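# Stock the wall glove dispenser with two cart boxes

## Task

A wall-mounted glove dispenser has three slots: small on the left, medium in the middle, large on the right. Take the two glove boxes off the cart and insert each into the slot matching its size. The cart and the pedal bin may be moved out of the way. At the end the gripper must have released the boxes and the robot must have backed away from them. The task fails if the robot tips over or finishes leaning.

## Robot and tools

ROBOT. A Hello Robot Stretch 3 with one arm: a two-wheel differential base (0.33 m long, 0.34 m wide), a lift that rides up a mast, and a telescoping arm that reaches out to the robot's right side. The arm cannot move the gripper forward or back; for that you drive the base. On-the-spot turns pivot about the point midway between the drive wheels, 0.05 m behind the front edge. Stowed (arm in, wrist folded) the robot sweeps a 0.28 m radius circle when turning; an unfolded, level wrist sticks out past that.

FRAMES. Base frame: origin on the floor between the drive wheels, x ahead, y to the left, z up. hand_pose is reported in this frame, located where the closed fingertips meet; with all wrist joints at zero its x axis points up, y back toward the mast, z toward the rear. The odometry frame is the base frame as it was when the scene began; base_odometry comes from wheel turns only, so slip looks like motion. Heading is positive to the left, range -3.142 to 3.142.

execute_actions. Argument actions: a list holding exactly one action, or empty (an empty list only returns state and pictures). Argument cameras: a list of names from head_camera, nav_camera, wrist_camera, all; omitted, null or ["all"] gives every camera, [] gives none. An action may contain base, joints, or both, plus optional contact_limits; its motions begin together.
- base: a single command, relative to where the base last reported itself. {"translate_m": d} drives straight by d metres, forward positive, -1 to 1. {"rotate_rad": d} turns in place by d radians, left/counter-clockwise positive, -3.2 to 3.2. No sideways motion exists.
- joints: absolute targets keyed by name. lift_m 0 to 1.1 (arm height on mast). arm_m 0 to 0.52 (extension). wrist_yaw_rad -1.345 to 4.42 (0 along the arm, positive swings toward the front, 3.0 folds over the base). wrist_pitch_rad -1.57 to 0.451 (0 level, negative tips fingertips down). wrist_roll_rad -2.911 to 2.911 (0 means fingers side by side, level). gripper_m -0.089 to 0.179 (bigger is wider; the real fingertip gap is about 0.007 less when nearly shut and 0.025 less when wide; under 0.007 the gap is zero). head_pan_rad -3.953 to 1.73 (0 ahead, positive left, -1.57 looks along the arm). head_tilt_rad -1.53 to 0.419 (negative down). Done tolerances: 0.004 for lift, arm and gripper; 0.02 for yaw, roll, pan, tilt; 0.05 for pitch.
- contact_limits: only arm_m, a motor_effort percentage 1 to 100 at which the arm motion halts (contact_stop). Lower is gentler, but too low stops it immediately. It also caps arm holding force until the next action.
Any unknown key or out-of-range value makes the whole call rejected with no motion. A joint or the base left out of an action may still be driving toward its earlier target without the status showing it. No action runs beyond 15 s. If a result reports a stop, later motion calls in the same reply are skipped.

wait: seconds, 0 to 10; commands nothing and returns the same state and images as an empty action. zoom_image: camera plus region [x0, y0, x1, y1] in pixels of that camera's latest full image, top-left origin, at most 504 by 504. finished_scene: scene number; irreversible, and it reports whether the goal holds, so only call it once the boxes are placed, released and the robot has moved off.

RESULT LINES. base_status and joint_status give how each motion ended: done (for the base this only means the wheels turned the commanded amount), off_target (stopped short, may still be pushing), contact_stop, time_out, torque_fault (these three drop the target and hold in place, except slack or disabled joints). on_its_own lists what the call did not command; its held at value is a target, not a position. motor_effort is percent of maximum, positive toward higher joint values, peak of the last action in brackets; readings carry fixed bias and noise. Positive wheel effort pushes forward. lidar_m: 12 distances from the base origin, sector 1 straight ahead then counter-clockwise in 30 degree steps (4 left, 7 behind, 10 right), '-' for nothing; plane 0.17 m above the floor, range 0.15 to 12 m, blind to clear objects and partly blocked by the robot itself. wrist_depth_mm (45 to 1000) and head_depth_mm (280 to 4000, sideways image) are 7x7 grids of median depth, read from top left. base_tilt in degrees, forward and right positive, with a fixed offset up to about 4 degrees. turned_by_wheels and turned_by_imu give turning since the last result.

CAMERAS. head_camera and nav_camera ride on the head and follow pan/tilt; wrist_camera sits on the gripper. Calibration lines use OpenCV conventions and may be slightly off.

SPEED. Fast base motion (0.30 m/s, 1.9 rad/s) needs lift_m under 0.30, arm_m under 0.03 and wrist_yaw_rad over 2.54; otherwise 0.10 m/s and 0.63 rad/s.

GRIPPING. Close to a value below the box width to grip; open to at least 0.02 above the touching value to let go. Neither the reading nor done proves a grasp; check images. Overly tight squeezes get reduced by a stall guard.

CAUTIONS. Fold or unfold the wrist only with lift_m 0.32 to 0.95, wrist_pitch_rad -0.4 and roll near 0; after folding, the lift may go down to 0.25. With yaw below -0.4 keep pitch at -0.5 or lower. Arm and lift go slack after a contact stop; a slack lift can sag under load or be pushed up by closing fingers. Base, wrist and head never stop on contact. Wrist servos forced hard for several seconds shut off for 10 s. Pushing something rigid with the gripper above about 0.45 m, pushing again after a contact stop, driving while holding something fixed, or snagging furniture (especially reversing) can tip the robot. If base_tilt shows a lean, back out in small steps, free the gripper, and drop lift_m to about 0.2 if needed. Avoid drops, slams and hard shoves; loose objects may occasionally be nudged by outside forces. Thinking time passes in the simulation while the robot holds its last command.

Each tool is called after ">>>" by a JSON object that holds its "name" and its "arguments".

## Session

>>> {"name": "execute_actions", "arguments": {"actions": []}}

Scene clock: 0.00 s.
base_odometry: x=+0.000 y=+0.000 heading=+0.000 (m, m, rad; odometry frame)
turned_by_wheels: +0.000 (rad since the last result)
turned_by_imu: +0.000 (rad since the last result)
base_tilt: forward=-1.3 right=-2.1 (deg)
lidar_m: 2.12 2.30 1.52 1.53 1.94 2.20 2.23 1.76 1.20 1.21 2.09 2.10
head_depth_mm: 1888 2042 2027 1997 1992 1970 1959 / 1899 2118 2092 2067 2049 2059 2039 / 1901 2209 2203 2185 2134 2139 2106 / 1902 2306 2303 2275 2259 2224 2235 / 1901 2449 2411 2398 2365 2370 2299 / 1879 2531 2546 2516 2506 2473 2436 / 1902 2616 2659 2638 2612 2592 2536
base_status: not commanded
joint_positions: lift_m=+0.485 arm_m=+0.003 wrist_yaw_rad=+3.049 wrist_pitch_rad=-0.497 wrist_roll_rad=+0.018 gripper_m=+0.037 head_pan_rad=-0.016 head_tilt_rad=-0.020
joint_status: not commanded
motor_effort: left_wheel=+0 right_wheel=+0 lift_m=+22 arm_m=+0 wrist_yaw_rad=+0 wrist_pitch_rad=+6 wrist_roll_rad=+0 gripper_m=+0 head_pan_rad=+0 head_tilt_rad=+2 (%)
hand_pose: x=-0.0015 y=+0.0653 z=+0.4801 quat_wxyz=(+0.207, +0.698, +0.140, +0.671) (m; base frame)
wrist_depth_mm: - - - - - - - / - - - - - - - / - - - - - - - / 979 957 969 924 928 892 886 / 811 809 - 790 773 754 734 / 707 701 - 681 653 670 649 / 622 621 - - 602 580 577
pictures: head_camera (sideways: a quarter turn clockwise sets it upright), nav_camera (sideways: a quarter turn counterclockwise sets it upright), wrist_camera
Images, in order (width x height): head_camera 896x504, nav_camera 672x504, wrist_camera 644x364.

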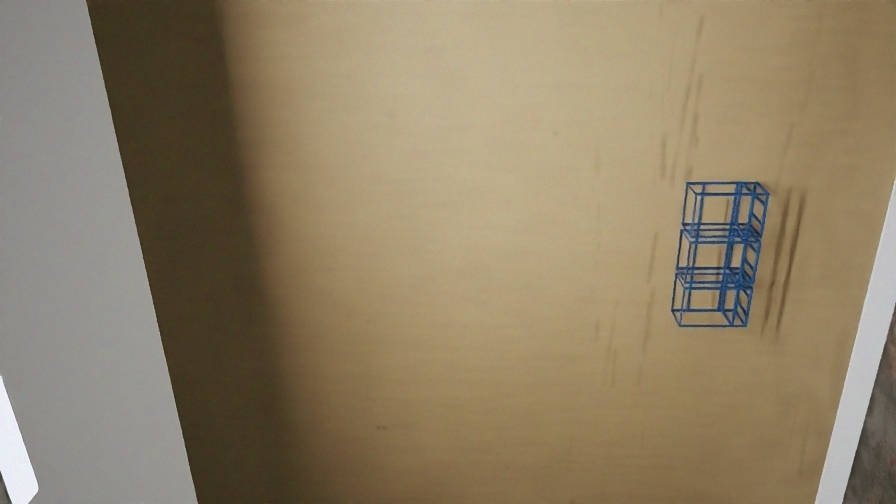

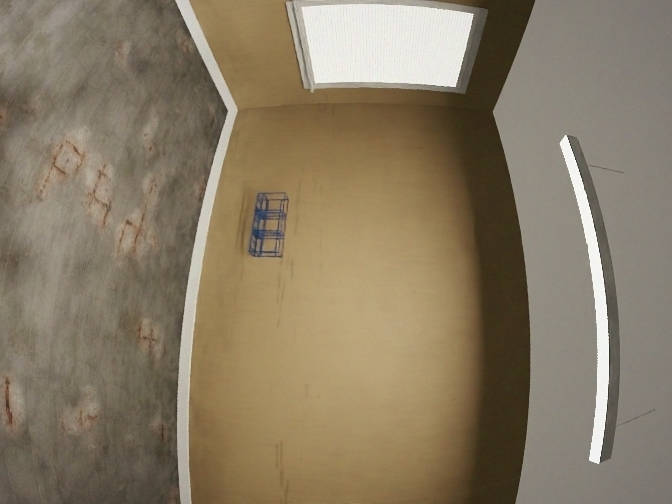

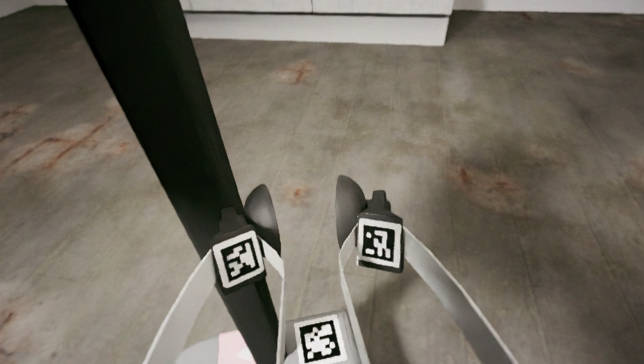

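>>> {"name": "execute_actions", "arguments": {"actions": [{"joints":{"head_pan_rad":-1.6,"head_tilt_rad":-0.7}}], "cameras": ["head_camera","nav_camera"]}}

>>> {"name": "execute_actions", "arguments": {"actions": [{"joints":{"head_pan_rad":1.6,"head_tilt_rad":-0.7}}], "cameras": ["head_camera","nav_camera"]}}

Scene clock: 4.40 s.
base_odometry: x=+0.000 y=+0.000 heading=+0.000 (m, m, rad; odometry frame)
turned_by_wheels: +0.000 (rad since the last result)
turned_by_imu: +0.000 (rad since the last result)
base_tilt: forward=-1.2 right=-2.1 (deg)
lidar_m: 2.12 2.31 1.52 1.54 1.93 2.20 2.23 1.76 1.20 1.21 2.08 2.10
head_depth_mm: 1381 1477 1606 1843 1780 1471 1254 / 1436 1531 1356 1650 1676 1471 1260 / 1499 1601 1385 1727 1732 1474 1257 / 1549 1677 1459 1859 1741 1478 1262 / 1613 1801 2019 2162 1773 1475 1259 / 1685 1873 2115 2248 1786 1482 1273 / 1766 1988 2245 2249 1791 1486 1270
base_status: not commanded
joint_positions: lift_m=+0.485 arm_m=+0.003 wrist_yaw_rad=+3.049 wrist_pitch_rad=-0.497 wrist_roll_rad=+0.018 gripper_m=+0.037 head_pan_rad=-1.593 head_tilt_rad=-0.691
joint_status: all done
motor_effort: left_wheel=+0(0) right_wheel=+0(0) lift_m=+22(22) arm_m=+0(0) wrist_yaw_rad=+0(0) wrist_pitch_rad=+6(6) wrist_roll_rad=+0(0) gripper_m=+0(0) head_pan_rad=-4(47) head_tilt_rad=-3(28) (%)
hand_pose: x=-0.0015 y=+0.0653 z=+0.4801 quat_wxyz=(+0.207, +0.698, +0.140, +0.671) (m; base frame)
wrist_depth_mm: - - - - - - - / - - - - - - - / - - - - - - - / 961 947 963 926 903 849 866 / 826 805 - 785 762 761 757 / 697 687 - 681 667 663 653 / 621 617 - - 598 589 580
pictures: head_camera (sideways: a quarter turn clockwise sets it upright), nav_camera (sideways: a quarter turn counterclockwise sets it upright)
camera_calibration (this result's frames):
head_camera: T_world_to_cam=[[0.0376534, 0.589893, -0.806603, 1.06158], [0.999229, -0.0132758, 0.0369365, -0.0475075], [0.0110803, -0.807372, -0.589939, 0.724058], [0, 0, 0, 1]] pos_world=[-0.000523967, -0.0422653, 1.28518]
nav_camera: T_world_to_cam=[[-0.0149339, -0.696239, 0.717655, -0.902528], [-0.997466, 0.0603044, 0.0377483, 0.00514385], [-0.0695596, -0.715273, -0.695375, 0.86287], [0, 0, 0, 1]] pos_world=[0.0516734, -0.0114974, 1.24753]
Images, in order (width x height): head_camera 896x504, nav_camera 672x504.

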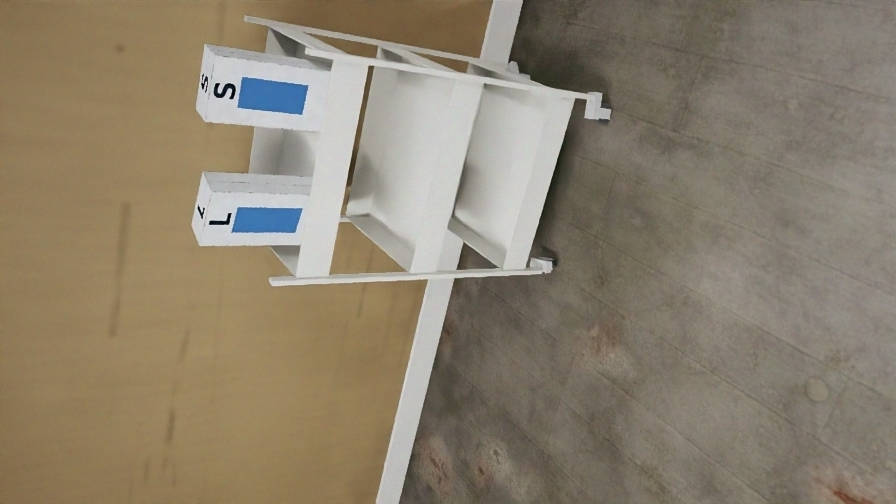

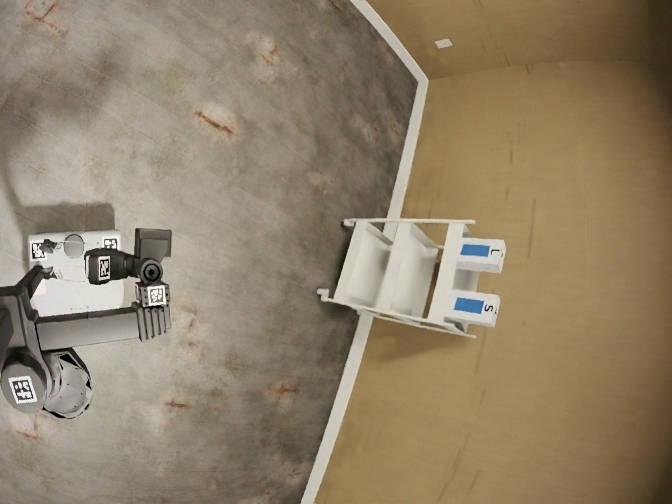

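Scene clock: 6.50 s.
base_odometry: x=+0.000 y=+0.000 heading=+0.000 (m, m, rad; odometry frame)
turned_by_wheels: +0.000 (rad since the last result)
turned_by_imu: +0.000 (rad since the last result)
base_tilt: forward=-1.4 right=-2.3 (deg)
lidar_m: 2.13 2.30 1.52 1.53 1.93 2.20 2.23 1.76 1.20 1.21 2.08 2.10
head_depth_mm: 1825 1446 1561 1728 1769 1473 1262 / 1887 1509 1626 1826 1766 1475 1258 / 1934 1559 1713 1937 1784 1474 1264 / 2062 1641 1808 2019 1773 1481 1266 / 2136 1719 1924 2116 1787 1481 1267 / 2220 1788 2016 2210 1782 1488 1291 / 2350 1909 2145 2301 1847 - -
base_status: not commanded
joint_positions: lift_m=+0.485 arm_m=+0.003 wrist_yaw_rad=+3.049 wrist_pitch_rad=-0.497 wrist_roll_rad=+0.018 gripper_m=+0.037 head_pan_rad=+1.593 head_tilt_rad=-0.691
joint_status: all done
motor_effort: left_wheel=+0(0) right_wheel=-1(0) lift_m=+22(22) arm_m=+0(0) wrist_yaw_rad=+1(0) wrist_pitch_rad=+5(6) wrist_roll_rad=+0(0) gripper_m=+0(0) head_pan_rad=+4(46) head_tilt_rad=-3(5) (%)
hand_pose: x=-0.0015 y=+0.0653 z=+0.4801 quat_wxyz=(+0.207, +0.698, +0.140, +0.671) (m; base frame)
wrist_depth_mm: - - - - - - - / - - - - - - - / - - - - - - - / 972 924 969 920 895 893 869 / 823 808 - 790 771 757 738 / 720 691 - 672 677 659 655 / 630 627 - - 591 588 583
pictures: head_camera (sideways: a quarter turn clockwise sets it upright), nav_camera (sideways: a quarter turn counterclockwise sets it upright)
camera_calibration (this result's frames):
head_camera: T_world_to_cam=[[-0.0117045, -0.591104, -0.80651, 1.06176], [-0.998848, -0.0306202, 0.0369378, -0.0353209], [-0.0465296, 0.806014, -0.590065, 0.724574], [0, 0, 0, 1]] pos_world=[0.0108613, 0.0425128, 1.28517]
nav_camera: T_world_to_cam=[[-0.0156637, 0.696335, 0.717546, -0.902381], [0.999152, -0.0164288, 0.0377543, -0.00704337], [0.0380781, 0.717529, -0.695487, 0.862359], [0, 0, 0, 1]] pos_world=[-0.0399342, 0.00947608, 1.24753]
Images, in order (width x height): head_camera 896x504, nav_camera 672x504.

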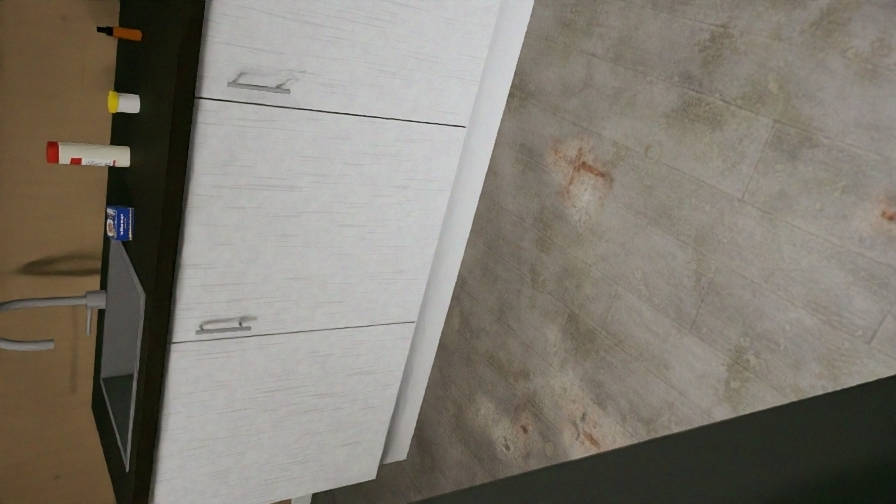

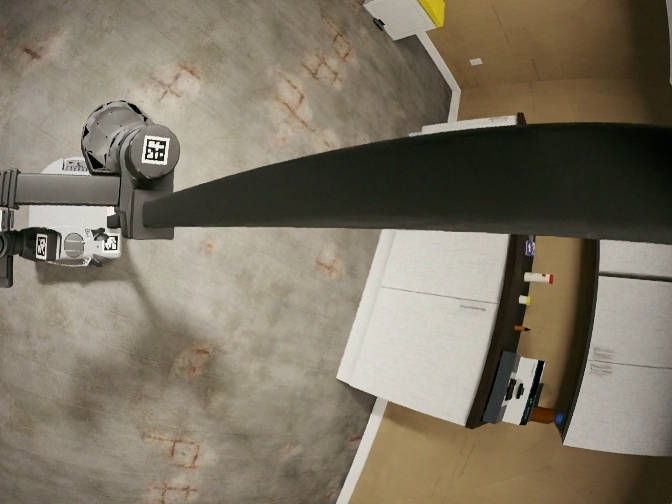

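>>> {"name": "execute_actions", "arguments": {"actions": [{"base":{"rotate_rad":-1.38},"joints":{"head_pan_rad":-1.57,"head_tilt_rad":-0.6,"lift_m":0.9}}], "cameras": []}}

>>> {"name": "execute_actions", "arguments": {"actions": [{"base":{"translate_m":0.59}}], "cameras": []}}

>>> {"name": "execute_actions", "arguments": {"actions": [{"base":{"rotate_rad":0.88}}], "cameras": []}}

>>> {"name": "execute_actions", "arguments": {"actions": [{"joints":{"wrist_yaw_rad":0,"gripper_m":0.179}}], "cameras": []}}

>>> {"name": "execute_actions", "arguments": {"actions": [{"joints":{"wrist_pitch_rad":0,"wrist_roll_rad":0,"lift_m":1.0}}]}}

Scene clock: 26.43 s.
base_odometry: x=+0.000 y=+0.000 heading=-1.380 (m, m, rad; odometry frame)
turned_by_wheels: -1.380 (rad since the last result)
turned_by_imu: -1.357 (rad since the last result)
base_tilt: forward=-1.2 right=-2.2 (deg)
lidar_m: 1.27 2.14 2.10 2.23 2.18 1.52 1.61 2.24 2.21 2.14 1.66 1.20
head_depth_mm: 2430 2596 2788 2520 1947 1574 - / 2548 2802 3039 2560 1943 1568 1399 / 2642 2917 3168 2547 1952 1579 1392 / 2364 2577 2797 2540 1956 1574 1410 / 2101 2274 2485 2491 1958 1580 1409 / 1878 2020 2171 2332 1967 1586 1335 / 1731 1840 1985 2118 1962 1588 1330
base_status: done
joint_positions: lift_m=+0.900 arm_m=+0.003 wrist_yaw_rad=+3.049 wrist_pitch_rad=-0.497 wrist_roll_rad=+0.018 gripper_m=+0.037 head_pan_rad=-1.563 head_tilt_rad=-0.606
joint_status: all done
motor_effort: left_wheel=+2(6) right_wheel=-4(9) lift_m=+25(27) arm_m=+0(0) wrist_yaw_rad=-1(0) wrist_pitch_rad=+6(5) wrist_roll_rad=+0(0) gripper_m=+0(0) head_pan_rad=-4(48) head_tilt_rad=+2(10) (%)
hand_pose: x=-0.0015 y=+0.0652 z=+0.8952 quat_wxyz=(+0.207, +0.698, +0.140, +0.671) (m; base frame)
wrist_depth_mm: - - - - - - - / - - - - - - - / - - - - - - - / - - - - - - - / - - - - - - - / - - - - - - - / - - - - - - 973
pictures: none
No camera images: the call's "cameras" was empty. Leave "cameras" out to get every camera's image.

Scene clock: 33.57 s.
base_odometry: x=+0.112 y=-0.579 heading=-1.380 (m, m, rad; odometry frame)
turned_by_wheels: +0.000 (rad since the last result)
turned_by_imu: +0.001 (rad since the last result)
base_tilt: forward=-1.3 right=-2.3 (deg)
lidar_m: 0.76 1.77 1.77 1.88 2.67 2.01 2.13 2.59 2.54 1.52 0.72 0.71
head_depth_mm: 2600 2875 3130 2543 1957 1570 - / 2152 2415 2721 2550 1946 1576 1385 / 1864 2042 2258 2407 1952 1572 1389 / 1672 1802 1961 2182 1956 1581 1406 / 1482 1594 1716 1888 1899 1584 1419 / 1331 1432 1527 1643 1778 1587 1331 / 1216 1284 1380 1470 1582 1592 1329
base_status: done
joint_positions: lift_m=+0.900 arm_m=+0.003 wrist_yaw_rad=+3.049 wrist_pitch_rad=-0.497 wrist_roll_rad=+0.018 gripper_m=+0.037 head_pan_rad=-1.563 head_tilt_rad=-0.606
joint_status: not commanded
motor_effort: left_wheel=+2(6) right_wheel=-3(4) lift_m=+24(24) arm_m=+0(0) wrist_yaw_rad=+0(1) wrist_pitch_rad=+6(6) wrist_roll_rad=+0(0) gripper_m=+0(0) head_pan_rad=-3(4) head_tilt_rad=+2(2) (%)
hand_pose: x=-0.0015 y=+0.0652 z=+0.8952 quat_wxyz=(+0.207, +0.698, +0.140, +0.671) (m; base frame)
wrist_depth_mm: - - - - - - - / - - - - - - - / - - - - - - - / - - - - - - - / - - - - - - - / - - - - - - - / - - - - 997 974 949
pictures: none
No camera images: the call's "cameras" was empty. Leave "cameras" out to get every camera's image.

Scene clock: 36.03 s.
base_odometry: x=+0.112 y=-0.579 heading=-0.500 (m, m, rad; odometry frame)
turned_by_wheels: +0.880 (rad since the last result)
turned_by_imu: +0.865 (rad since the last result)
base_tilt: forward=-1.3 right=-2.2 (deg)
lidar_m: 1.77 1.80 2.30 2.01 2.04 2.61 2.54 1.80 1.23 0.71 0.73 1.49
head_depth_mm: 988 1082 1188 1318 1477 1573 - / 985 1073 1181 1306 1447 1572 1386 / 984 1067 1161 1060 981 1131 1247 / 975 1065 1157 940 984 1125 1266 / 972 1057 1155 1161 984 1119 1286 / 963 1047 1155 849 900 1126 1243 / 962 1045 1143 1221 906 1504 1302
base_status: done
joint_positions: lift_m=+0.900 arm_m=+0.003 wrist_yaw_rad=+3.049 wrist_pitch_rad=-0.497 wrist_roll_rad=+0.018 gripper_m=+0.037 head_pan_rad=-1.563 head_tilt_rad=-0.606
joint_status: not commanded
motor_effort: left_wheel=-2(6) right_wheel=+4(8) lift_m=+25(25) arm_m=+0(0) wrist_yaw_rad=+0(0) wrist_pitch_rad=+7(6) wrist_roll_rad=+0(0) gripper_m=+0(0) head_pan_rad=-4(4) head_tilt_rad=+2(2) (%)
hand_pose: x=-0.0015 y=+0.0652 z=+0.8952 quat_wxyz=(+0.207, +0.698, +0.140, +0.671) (m; base frame)
wrist_depth_mm: - - - - - - - / - - - - - - - / - - - - - - - / - - - - - - - / - - - - - - - / - - - - - - - / - - - - - 977 -
pictures: none
No camera images: the call's "cameras" was empty. Leave "cameras" out to get every camera's image.

Scene clock: 38.57 s.
base_odometry: x=+0.112 y=-0.579 heading=-0.500 (m, m, rad; odometry frame)
turned_by_wheels: +0.000 (rad since the last result)
turned_by_imu: +0.000 (rad since the last result)
base_tilt: forward=-1.2 right=-2.2 (deg)
lidar_m: 1.77 1.80 2.30 2.01 2.03 2.62 2.53 1.81 1.22 0.71 0.73 1.49
head_depth_mm: 987 1079 1184 1322 1487 1580 - / 985 1074 1183 1312 1442 1583 - / 980 1070 1157 1059 976 1172 - / 973 1059 1153 935 985 1123 1247 / 972 1060 1168 1161 986 1160 1247 / 965 1052 1154 851 901 1130 1238 / 960 1047 1146 1229 908 1503 1299
base_status: not commanded
joint_positions: lift_m=+0.900 arm_m=+0.003 wrist_yaw_rad=+0.002 wrist_pitch_rad=-0.497 wrist_roll_rad=+0.018 gripper_m=+0.179 head_pan_rad=-1.563 head_tilt_rad=-0.606
joint_status: all done
motor_effort: left_wheel=-3(3) right_wheel=+4(4) lift_m=+25(24) arm_m=+0(1) wrist_yaw_rad=-1(2) wrist_pitch_rad=+6(6) wrist_roll_rad=+0(0) gripper_m=+1(85) head_pan_rad=-4(4) head_tilt_rad=+2(2) (%)
hand_pose: x=-0.0212 y=-0.3614 z=+0.8952 quat_wxyz=(+0.680, +0.173, -0.691, -0.175) (m; base frame)
wrist_depth_mm: 760 466 814 890 937 1000 - / 856 515 741 647 - - - / 901 568 574 589 - - - / - 834 922 922 - - - / - 841 818 841 - - - / - - - - - - - / - - - - 999 975 982
pictures: none
No camera images: the call's "cameras" was empty. Leave "cameras" out to get every camera's image.

Scene clock: 40.30 s.
base_odometry: x=+0.112 y=-0.579 heading=-0.500 (m, m, rad; odometry frame)
turned_by_wheels: +0.000 (rad since the last result)
turned_by_imu: +0.000 (rad since the last result)
base_tilt: forward=-1.3 right=-2.2 (deg)
lidar_m: 1.77 1.80 2.30 2.01 2.04 2.62 2.54 1.80 1.23 0.71 0.73 1.50
head_depth_mm: 991 1083 1186 1331 - - - / 986 1072 1178 - - - - / 976 1072 1159 - - - - / 973 1065 1150 935 999 1129 1248 / 971 1056 1158 1158 982 1123 1248 / 967 1051 1151 852 901 1126 1242 / 962 1044 1145 1222 906 1503 1311
base_status: not commanded
joint_positions: lift_m=+1.000 arm_m=+0.003 wrist_yaw_rad=+0.001 wrist_pitch_rad=-0.021 wrist_roll_rad=+0.005 gripper_m=+0.179 head_pan_rad=-1.563 head_tilt_rad=-0.606
joint_status: all done
motor_effort: left_wheel=-3(3) right_wheel=+4(4) lift_m=+24(29) arm_m=+0(0) wrist_yaw_rad=-1(0) wrist_pitch_rad=+10(11) wrist_roll_rad=-2(2) gripper_m=+0(0) head_pan_rad=-4(4) head_tilt_rad=+2(2) (%)
hand_pose: x=-0.0211 y=-0.4033 z=+1.1090 quat_wxyz=(+0.706, +0.008, -0.709, -0.007) (m; base frame)
wrist_depth_mm: 771 795 830 858 917 951 - / 800 822 859 913 943 - - / 832 878 900 964 981 - - / 874 892 946 994 - - - / 908 905 - 912 - - - / - 580 837 699 - - - / 964 687 668 715 - - -
pictures: head_camera (sideways: a quarter turn clockwise sets it upright), nav_camera (sideways: a quarter turn counterclockwise sets it upright), wrist_camera
camera_calibration (this result's frames):
head_camera: T_world_to_cam=[[0.0206788, 0.520021, -0.853903, 1.12336], [0.999159, 0.0194885, 0.0360648, -0.0463763], [0.0353957, -0.853931, -0.519181, 0.631852], [0, 0, 0, 1]] pos_world=[0.000742767, -0.043706, 1.28895]
nav_camera: T_world_to_cam=[[0.00524143, -0.632825, 0.774277, -0.976448], [-0.99884, 0.0337523, 0.0343478, 0.0095753], [-0.0478698, -0.773558, -0.631914, 0.780193], [0, 0, 0, 1]] pos_world=[0.0520298, -0.0147201, 1.24873]
wrist_camera: T_world_to_cam=[[-0.995266, 0.0772047, -0.0590258, 0.0669627], [0.0783965, 0.278876, -0.957122, 1.18994], [-0.0574334, -0.957219, -0.283608, 0.102304], [0, 0, 0, 1]] pos_world=[-0.0207656, -0.239088, 1.17188]
Images, in order (width x height): head_camera 896x504, nav_camera 672x504, wrist_camera 644x364.

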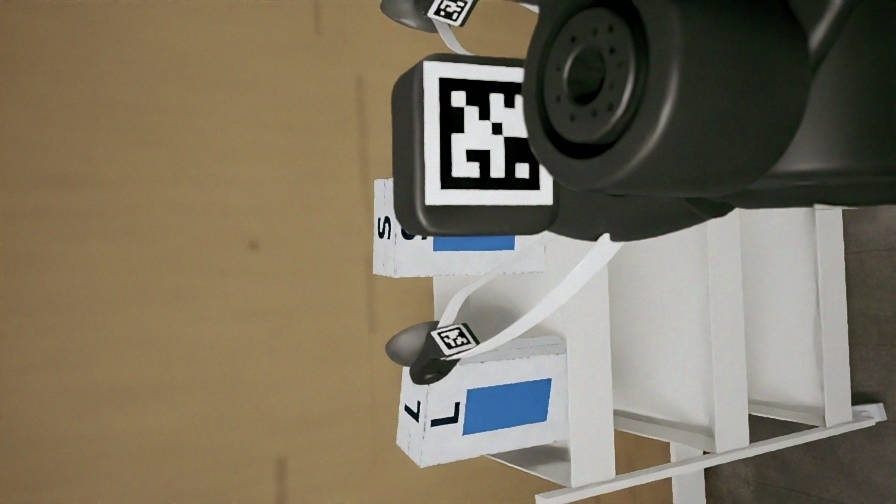

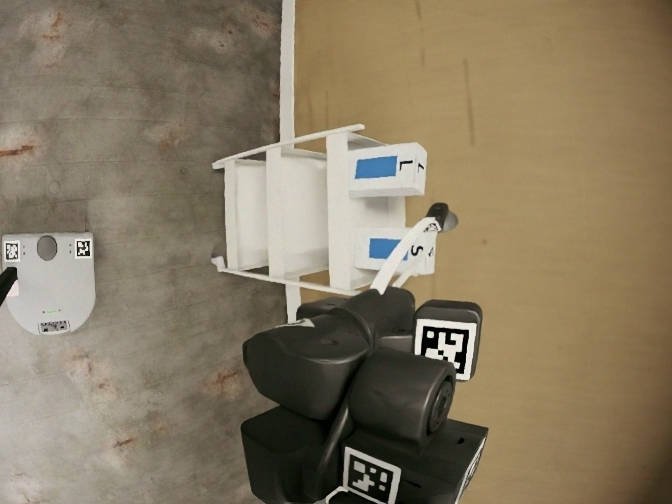

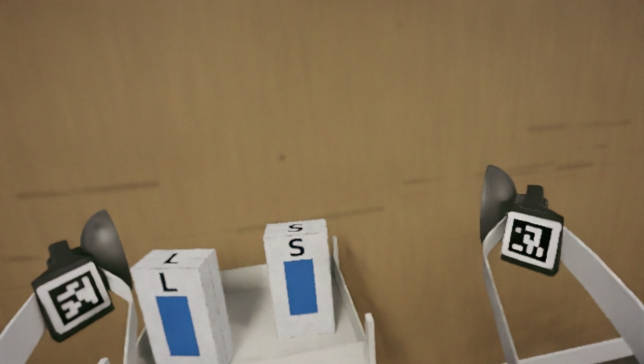

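>>> {"name": "execute_actions", "arguments": {"actions": [{"base":{"translate_m":0.025},"joints":{"lift_m":0.735,"arm_m":0.36}}]}}

Scene clock: 55.37 s.
base_odometry: x=+0.134 y=-0.591 heading=-0.500 (m, m, rad; odometry frame)
turned_by_wheels: +0.000 (rad since the last result)
turned_by_imu: +0.000 (rad since the last result)
base_tilt: forward=-1.4 right=-2.2 (deg)
lidar_m: 1.75 1.77 2.28 2.02 2.04 2.62 2.57 1.80 1.22 0.71 0.72 1.49
head_depth_mm: 989 1079 1189 1317 1453 - - / 984 1073 1180 1300 - 1529 1313 / 978 1068 1158 918 - 1138 1237 / 973 1062 1148 940 990 1123 1254 / 967 1054 1157 1149 949 1122 1252 / 964 1047 1146 851 900 1127 1241 / 957 1037 1143 1246 1349 1517 1336
base_status: done
joint_positions: lift_m=+0.735 arm_m=+0.360 wrist_yaw_rad=+0.000 wrist_pitch_rad=-0.021 wrist_roll_rad=+0.004 gripper_m=+0.179 head_pan_rad=-1.563 head_tilt_rad=-0.606
joint_status: all done
motor_effort: left_wheel=-2(4) right_wheel=+3(9) lift_m=+20(23) arm_m=+2(2) wrist_yaw_rad=+1(0) wrist_pitch_rad=+10(9) wrist_roll_rad=-2(2) gripper_m=+1(1) head_pan_rad=-4(4) head_tilt_rad=+2(2) (%)
hand_pose: x=-0.0214 y=-0.7604 z=+0.8444 quat_wxyz=(+0.706, +0.008, -0.708, -0.008) (m; base frame)
wrist_depth_mm: 463 480 499 515 538 573 598 / 476 498 512 533 559 588 631 / 495 510 230 231 587 626 654 / 506 535 242 243 631 657 706 / 208 546 255 256 640 665 724 / - 450 270 269 376 725 789 / 211 353 320 283 296 743 801
pictures: head_camera (sideways: a quarter turn clockwise sets it upright), nav_camera (sideways: a quarter turn counterclockwise sets it upright), wrist_camera
camera_calibration (this result's frames):
head_camera: T_world_to_cam=[[0.0207059, 0.519988, -0.853922, 1.12338], [0.99916, 0.0194384, 0.0360644, -0.0463757], [0.0353519, -0.853952, -0.519149, 0.631811], [0, 0, 0, 1]] pos_world=[0.000740519, -0.0437062, 1.28896]
nav_camera: T_world_to_cam=[[0.00520862, -0.632797, 0.7743, -0.976479], [-0.998838, 0.033805, 0.0343463, 0.00957728], [-0.0479095, -0.773579, -0.631886, 0.780156], [0, 0, 0, 1]] pos_world=[0.0520291, -0.0147244, 1.24873]
wrist_camera: T_world_to_cam=[[-0.995203, 0.07846, -0.0584434, 0.0790442], [0.0781709, 0.278496, -0.957251, 1.03605], [-0.0588296, -0.957227, -0.283294, -0.314871], [0, 0, 0, 1]] pos_world=[-0.0208476, -0.596141, 0.907179]
Images, in order (width x height): head_camera 896x504, nav_camera 672x504, wrist_camera 644x364.

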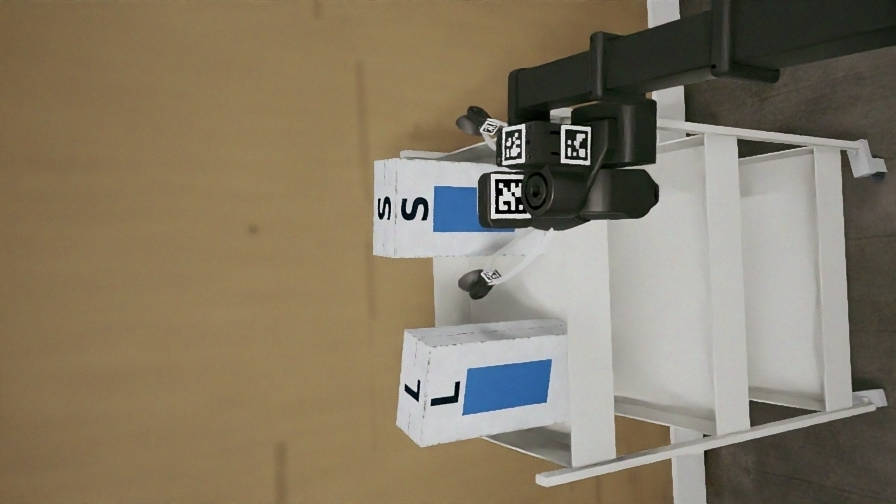

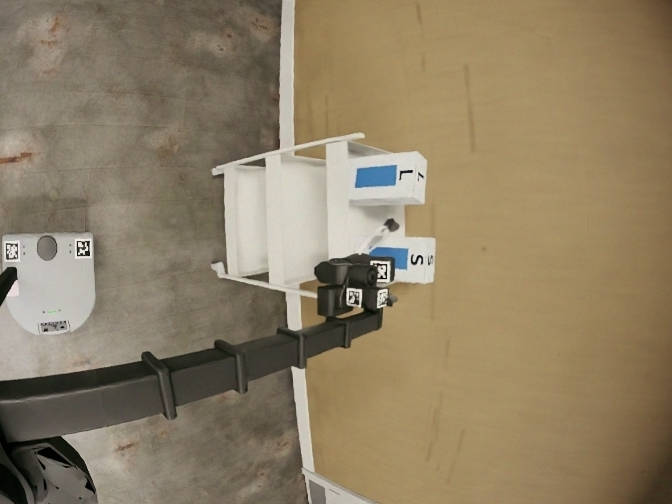

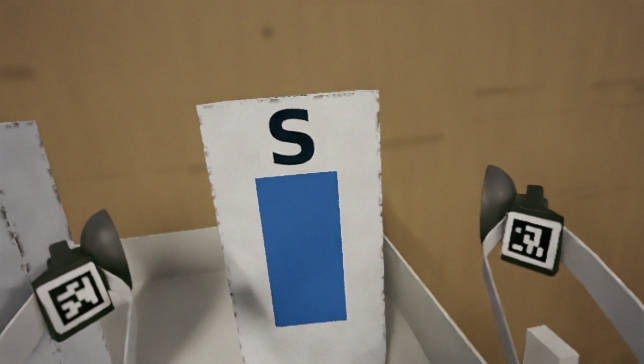

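>>> {"name": "execute_actions", "arguments": {"actions": [{"joints":{"lift_m":0.76}}], "cameras": []}}

>>> {"name": "execute_actions", "arguments": {"actions": [{"joints":{"arm_m":0.47}}]}}

Scene clock: 61.60 s.
base_odometry: x=+0.134 y=-0.591 heading=-0.500 (m, m, rad; odometry frame)
turned_by_wheels: +0.000 (rad since the last result)
turned_by_imu: +0.000 (rad since the last result)
base_tilt: forward=-1.4 right=-2.2 (deg)
lidar_m: 1.74 1.77 2.28 2.01 2.04 2.61 2.56 1.81 1.22 0.71 0.72 1.49
head_depth_mm: 990 1082 1182 1313 1461 - 1292 / 983 1067 1179 1282 - 1525 1324 / 980 1067 1156 903 - 1156 1240 / 973 1059 1153 935 1001 1120 1250 / 967 1052 1154 1141 946 1125 1251 / 963 1049 1150 851 900 1125 1240 / 957 1041 1143 1249 1343 1509 1333
base_status: not commanded
joint_positions: lift_m=+0.760 arm_m=+0.360 wrist_yaw_rad=+0.000 wrist_pitch_rad=-0.021 wrist_roll_rad=+0.004 gripper_m=+0.179 head_pan_rad=-1.563 head_tilt_rad=-0.606
joint_status: all done
motor_effort: left_wheel=-2(2) right_wheel=+3(3) lift_m=+25(27) arm_m=+2(2) wrist_yaw_rad=+1(1) wrist_pitch_rad=+10(9) wrist_roll_rad=-2(2) gripper_m=+0(1) head_pan_rad=-4(4) head_tilt_rad=+2(2) (%)
hand_pose: x=-0.0214 y=-0.7604 z=+0.8691 quat_wxyz=(+0.706, +0.008, -0.708, -0.008) (m; base frame)
wrist_depth_mm: 462 475 499 517 546 569 596 / 473 493 517 540 569 605 626 / 488 510 520 242 581 607 664 / 508 538 242 244 625 659 692 / 206 563 256 256 642 673 739 / - 468 270 269 672 721 774 / 211 390 352 281 332 758 817
pictures: none
No camera images: the call's "cameras" was empty. Leave "cameras" out to get every camera's image.

Scene clock: 63.67 s.
base_odometry: x=+0.134 y=-0.591 heading=-0.500 (m, m, rad; odometry frame)
turned_by_wheels: +0.000 (rad since the last result)
turned_by_imu: +0.000 (rad since the last result)
base_tilt: forward=-1.3 right=-2.1 (deg)
lidar_m: 1.74 1.78 2.27 2.01 2.04 2.62 2.56 1.80 1.23 0.71 0.72 1.49
head_depth_mm: 986 1077 1182 1317 1458 - - / 983 1071 1178 1267 980 1527 1326 / 978 1065 1158 - 981 1149 1238 / 970 1060 1151 970 985 1122 1248 / 966 1051 1151 1146 949 1124 1257 / 963 1044 1145 853 904 1132 1244 / 961 1041 1147 1249 1347 1524 1332
base_status: not commanded
joint_positions: lift_m=+0.760 arm_m=+0.470 wrist_yaw_rad=+0.000 wrist_pitch_rad=-0.021 wrist_roll_rad=+0.004 gripper_m=+0.179 head_pan_rad=-1.563 head_tilt_rad=-0.606
joint_status: all done
motor_effort: left_wheel=-2(2) right_wheel=+3(3) lift_m=+25(25) arm_m=+2(2) wrist_yaw_rad=+0(0) wrist_pitch_rad=+10(9) wrist_roll_rad=-2(2) gripper_m=+1(0) head_pan_rad=-4(4) head_tilt_rad=+2(2) (%)
hand_pose: x=-0.0214 y=-0.8704 z=+0.8691 quat_wxyz=(+0.706, +0.008, -0.708, -0.008) (m; base frame)
wrist_depth_mm: 371 381 397 420 430 453 478 / 380 393 417 433 456 473 499 / 392 410 424 448 474 499 524 / 410 409 128 128 130 513 548 / 423 131 132 133 136 533 598 / - 138 138 141 143 575 617 / 357 359 145 148 152 606 638
pictures: head_camera (sideways: a quarter turn clockwise sets it upright), nav_camera (sideways: a quarter turn counterclockwise sets it upright), wrist_camera
camera_calibration (this result's frames):
head_camera: T_world_to_cam=[[0.0207062, 0.519977, -0.853929, 1.12339], [0.99916, 0.0194384, 0.0360642, -0.0463755], [0.0353515, -0.853959, -0.519138, 0.631796], [0, 0, 0, 1]] pos_world=[0.0007405, -0.0437064, 1.28896]
nav_camera: T_world_to_cam=[[0.00520824, -0.632787, 0.774309, -0.97649], [-0.998838, 0.033806, 0.0343457, 0.009578], [-0.0479098, -0.773588, -0.631876, 0.780142], [0, 0, 0, 1]] pos_world=[0.0520291, -0.0147252, 1.24873]
wrist_camera: T_world_to_cam=[[-0.995201, 0.0784824, -0.0584438, 0.0891335], [0.0781773, 0.278492, -0.957252, 1.09035], [-0.0588513, -0.957227, -0.283291, -0.413162], [0, 0, 0, 1]] pos_world=[-0.0208497, -0.706138, 0.931901]
Images, in order (width x height): head_camera 896x504, nav_camera 672x504, wrist_camera 644x364.

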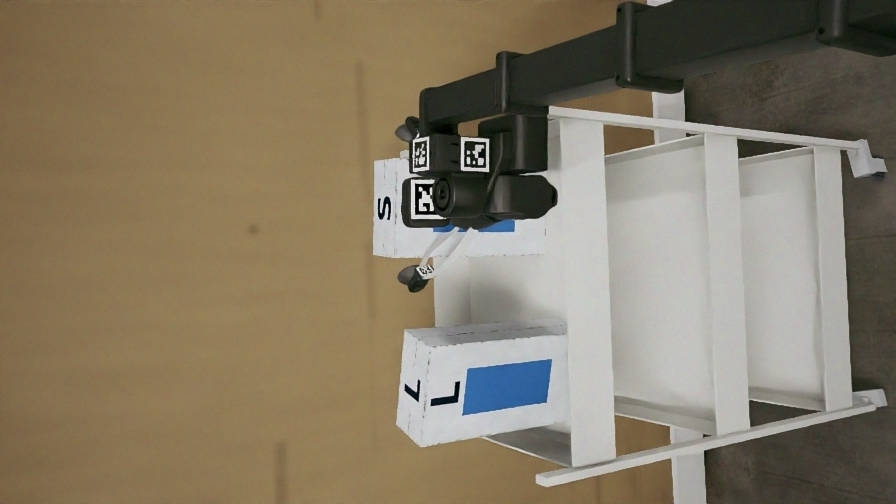

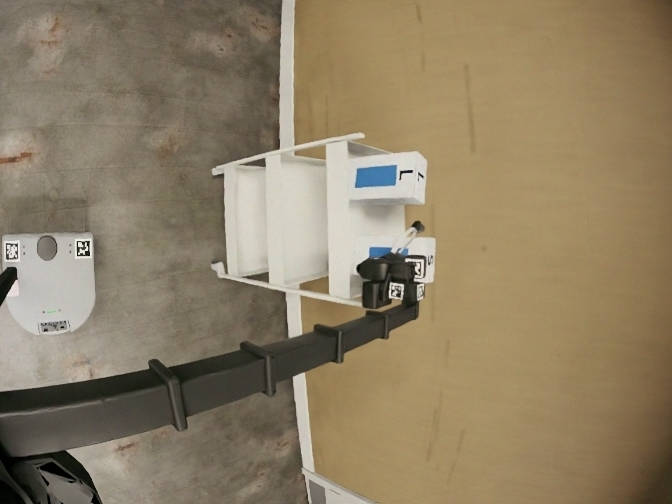

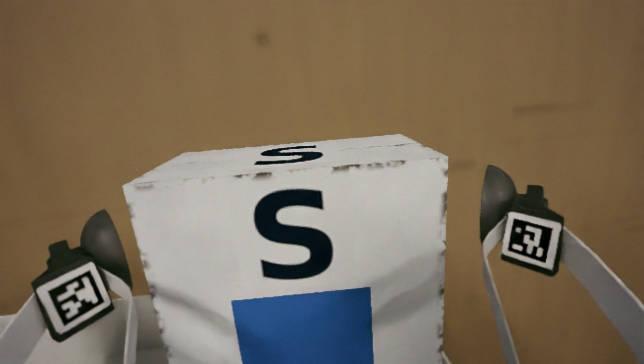

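>>> {"name": "execute_actions", "arguments": {"actions": [{"joints":{"arm_m":0.485}}], "cameras": []}}

>>> {"name": "execute_actions", "arguments": {"actions": [{"joints":{"gripper_m":0.09}}], "cameras": ["wrist_camera"]}}

>>> {"name": "execute_actions", "arguments": {"actions": [{"joints":{"lift_m":0.98}}], "cameras": ["wrist_camera","head_camera"]}}

Scene clock: 67.57 s.
base_odometry: x=+0.134 y=-0.591 heading=-0.500 (m, m, rad; odometry frame)
turned_by_wheels: +0.000 (rad since the last result)
turned_by_imu: +0.000 (rad since the last result)
base_tilt: forward=-1.2 right=-2.2 (deg)
lidar_m: 1.74 1.77 2.27 2.01 2.03 2.61 2.57 1.80 1.22 0.71 0.72 1.49
head_depth_mm: 990 1082 1192 1312 1460 - - / 981 1071 1177 1266 979 1539 1322 / 975 1065 1157 - 979 1153 1239 / 970 1060 1156 966 982 1121 1246 / 966 1052 1160 1148 948 1125 1252 / 960 1046 1152 852 899 1125 1252 / 960 1042 1143 1242 1343 1521 1339
base_status: not commanded
joint_positions: lift_m=+0.760 arm_m=+0.485 wrist_yaw_rad=+0.000 wrist_pitch_rad=-0.021 wrist_roll_rad=+0.004 gripper_m=+0.179 head_pan_rad=-1.563 head_tilt_rad=-0.606
joint_status: all done
motor_effort: left_wheel=-2(2) right_wheel=+3(3) lift_m=+25(25) arm_m=+2(2) wrist_yaw_rad=+0(1) wrist_pitch_rad=+10(10) wrist_roll_rad=-2(2) gripper_m=+1(0) head_pan_rad=-4(4) head_tilt_rad=+2(2) (%)
hand_pose: x=-0.0214 y=-0.8854 z=+0.8691 quat_wxyz=(+0.706, +0.008, -0.708, -0.008) (m; base frame)
wrist_depth_mm: 353 371 382 398 418 438 462 / 366 381 402 418 437 455 482 / 380 399 414 429 444 477 513 / 394 143 116 114 115 498 534 / 412 114 115 116 119 524 572 / - 120 121 123 125 549 593 / 343 128 127 129 132 582 631
pictures: none
No camera images: the call's "cameras" was empty. Leave "cameras" out to get every camera's image.

Scene clock: 68.93 s.
base_odometry: x=+0.134 y=-0.591 heading=-0.500 (m, m, rad; odometry frame)
turned_by_wheels: +0.000 (rad since the last result)
turned_by_imu: +0.000 (rad since the last result)
base_tilt: forward=-1.3 right=-2.2 (deg)
lidar_m: 1.74 1.77 2.27 2.01 2.04 2.61 2.56 1.80 1.22 0.71 0.72 1.49
head_depth_mm: 988 1082 1183 1314 1463 - - / 984 1075 1178 1271 977 1532 1323 / 975 1066 1154 - 979 1149 1236 / 974 1057 1152 973 988 1123 1245 / 968 1054 1157 1148 946 1129 1253 / 962 1047 1152 853 901 1128 1247 / 958 1041 1141 1261 1338 1516 1331
base_status: not commanded
joint_positions: lift_m=+0.760 arm_m=+0.485 wrist_yaw_rad=+0.005 wrist_pitch_rad=-0.020 wrist_roll_rad=+0.004 gripper_m=+0.091 head_pan_rad=-1.563 head_tilt_rad=-0.606
joint_status: all done
motor_effort: left_wheel=-1(2) right_wheel=+0(3) lift_m=+25(25) arm_m=+2(2) wrist_yaw_rad=-3(4) wrist_pitch_rad=+9(10) wrist_roll_rad=-2(2) gripper_m=-17(91) head_pan_rad=-4(4) head_tilt_rad=+2(2) (%)
hand_pose: x=-0.0201 y=-0.8854 z=+0.8694 quat_wxyz=(+0.706, +0.009, -0.708, -0.006) (m; base frame)
wrist_depth_mm: 356 371 384 405 417 435 465 / 370 382 400 421 433 454 478 / 383 395 415 432 453 472 503 / 394 402 124 125 127 499 523 / 414 128 128 129 132 536 559 / 433 132 133 135 136 547 598 / 338 352 139 141 142 589 635
pictures: wrist_camera
camera_calibration (this result's frames):
wrist_camera: T_world_to_cam=[[-0.995578, 0.0734689, -0.0585386, 0.087231], [0.0768049, 0.277822, -0.957557, 1.09435], [-0.0540874, -0.957819, -0.282236, -0.428743], [0, 0, 0, 1]] pos_world=[-0.0203957, -0.721101, 0.932002]
Images, in order (width x height): wrist_camera 644x364.

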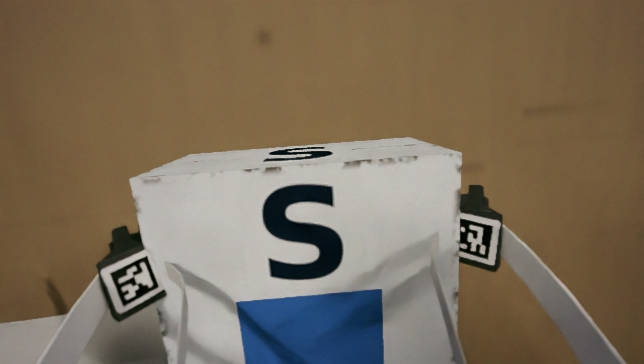

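Scene clock: 71.77 s.
base_odometry: x=+0.134 y=-0.591 heading=-0.500 (m, m, rad; odometry frame)
turned_by_wheels: +0.000 (rad since the last result)
turned_by_imu: +0.000 (rad since the last result)
base_tilt: forward=-1.2 right=-2.2 (deg)
lidar_m: 1.74 1.77 2.28 2.02 2.04 2.61 2.56 1.80 1.22 0.71 0.72 1.49
head_depth_mm: 985 1058 1211 1316 1484 1567 1326 / 980 1044 1198 1301 1418 1531 1319 / 978 1036 851 1137 1016 1150 1239 / 974 1038 862 1160 1013 1127 1247 / 964 1056 1153 1142 945 1123 1250 / 962 1050 1144 849 900 1129 1245 / 959 1043 1144 1248 1340 1522 1330
base_status: not commanded
joint_positions: lift_m=+0.980 arm_m=+0.485 wrist_yaw_rad=+0.000 wrist_pitch_rad=-0.074 wrist_roll_rad=+0.004 gripper_m=+0.091 head_pan_rad=-1.563 head_tilt_rad=-0.606
joint_status: all done
on_its_own: wrist_pitch_rad is at rest, and its effort (+34) is outside its rest range (-20 to +32)
motor_effort: left_wheel=-2(2) right_wheel=+2(2) lift_m=+28(26) arm_m=+2(2) wrist_yaw_rad=+0(2) wrist_pitch_rad=+34(35) wrist_roll_rad=-2(2) gripper_m=-15(16) head_pan_rad=-4(4) head_tilt_rad=+2(2) (%)
hand_pose: x=-0.0214 y=-0.8835 z=+1.0755 quat_wxyz=(+0.705, +0.026, -0.708, -0.026) (m; base frame)
wrist_depth_mm: 350 362 381 396 414 431 455 / 363 374 402 415 430 459 484 / 381 399 414 431 453 490 512 / 399 412 126 126 127 508 546 / 420 130 129 130 132 547 582 / 442 134 134 135 138 582 625 / 463 485 139 141 143 629 695
pictures: head_camera (sideways: a quarter turn clockwise sets it upright), wrist_camera
camera_calibration (this result's frames):
head_camera: T_world_to_cam=[[0.0207062, 0.519977, -0.853929, 1.12339], [0.99916, 0.0194382, 0.0360642, -0.0463755], [0.0353514, -0.853959, -0.519138, 0.631796], [0, 0, 0, 1]] pos_world=[0.000740495, -0.0437064, 1.28896]
wrist_camera: T_world_to_cam=[[-0.995242, 0.0812016, -0.0538437, 0.0997344], [0.077742, 0.32873, -0.941219, 1.31864], [-0.0587285, -0.940927, -0.333479, -0.298869], [0, 0, 0, 1]] pos_world=[-0.020806, -0.72279, 1.14683]
Images, in order (width x height): head_camera 896x504, wrist_camera 644x364.

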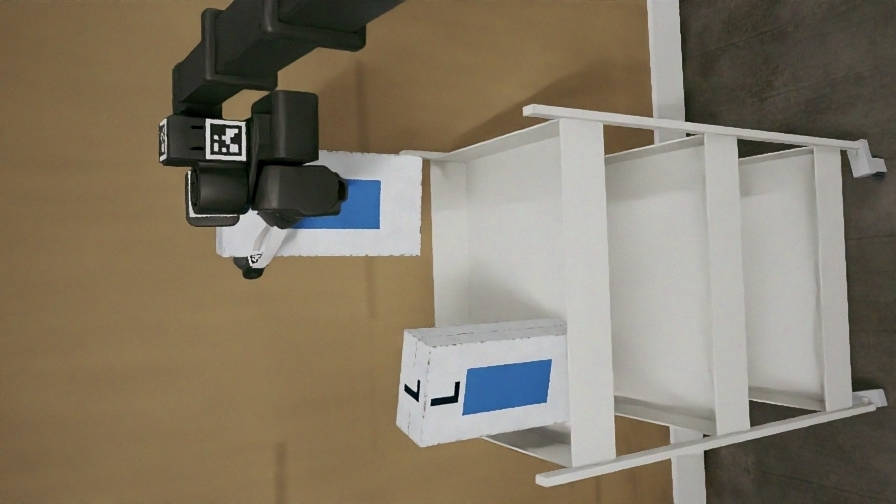

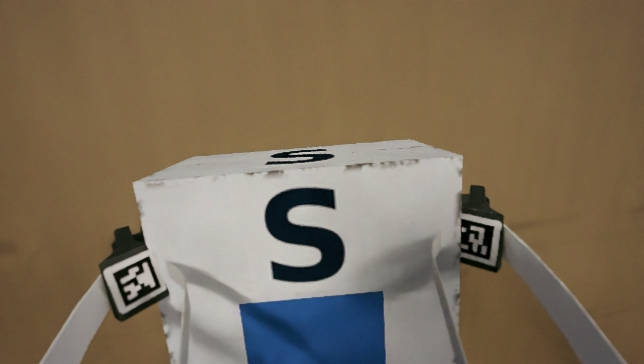

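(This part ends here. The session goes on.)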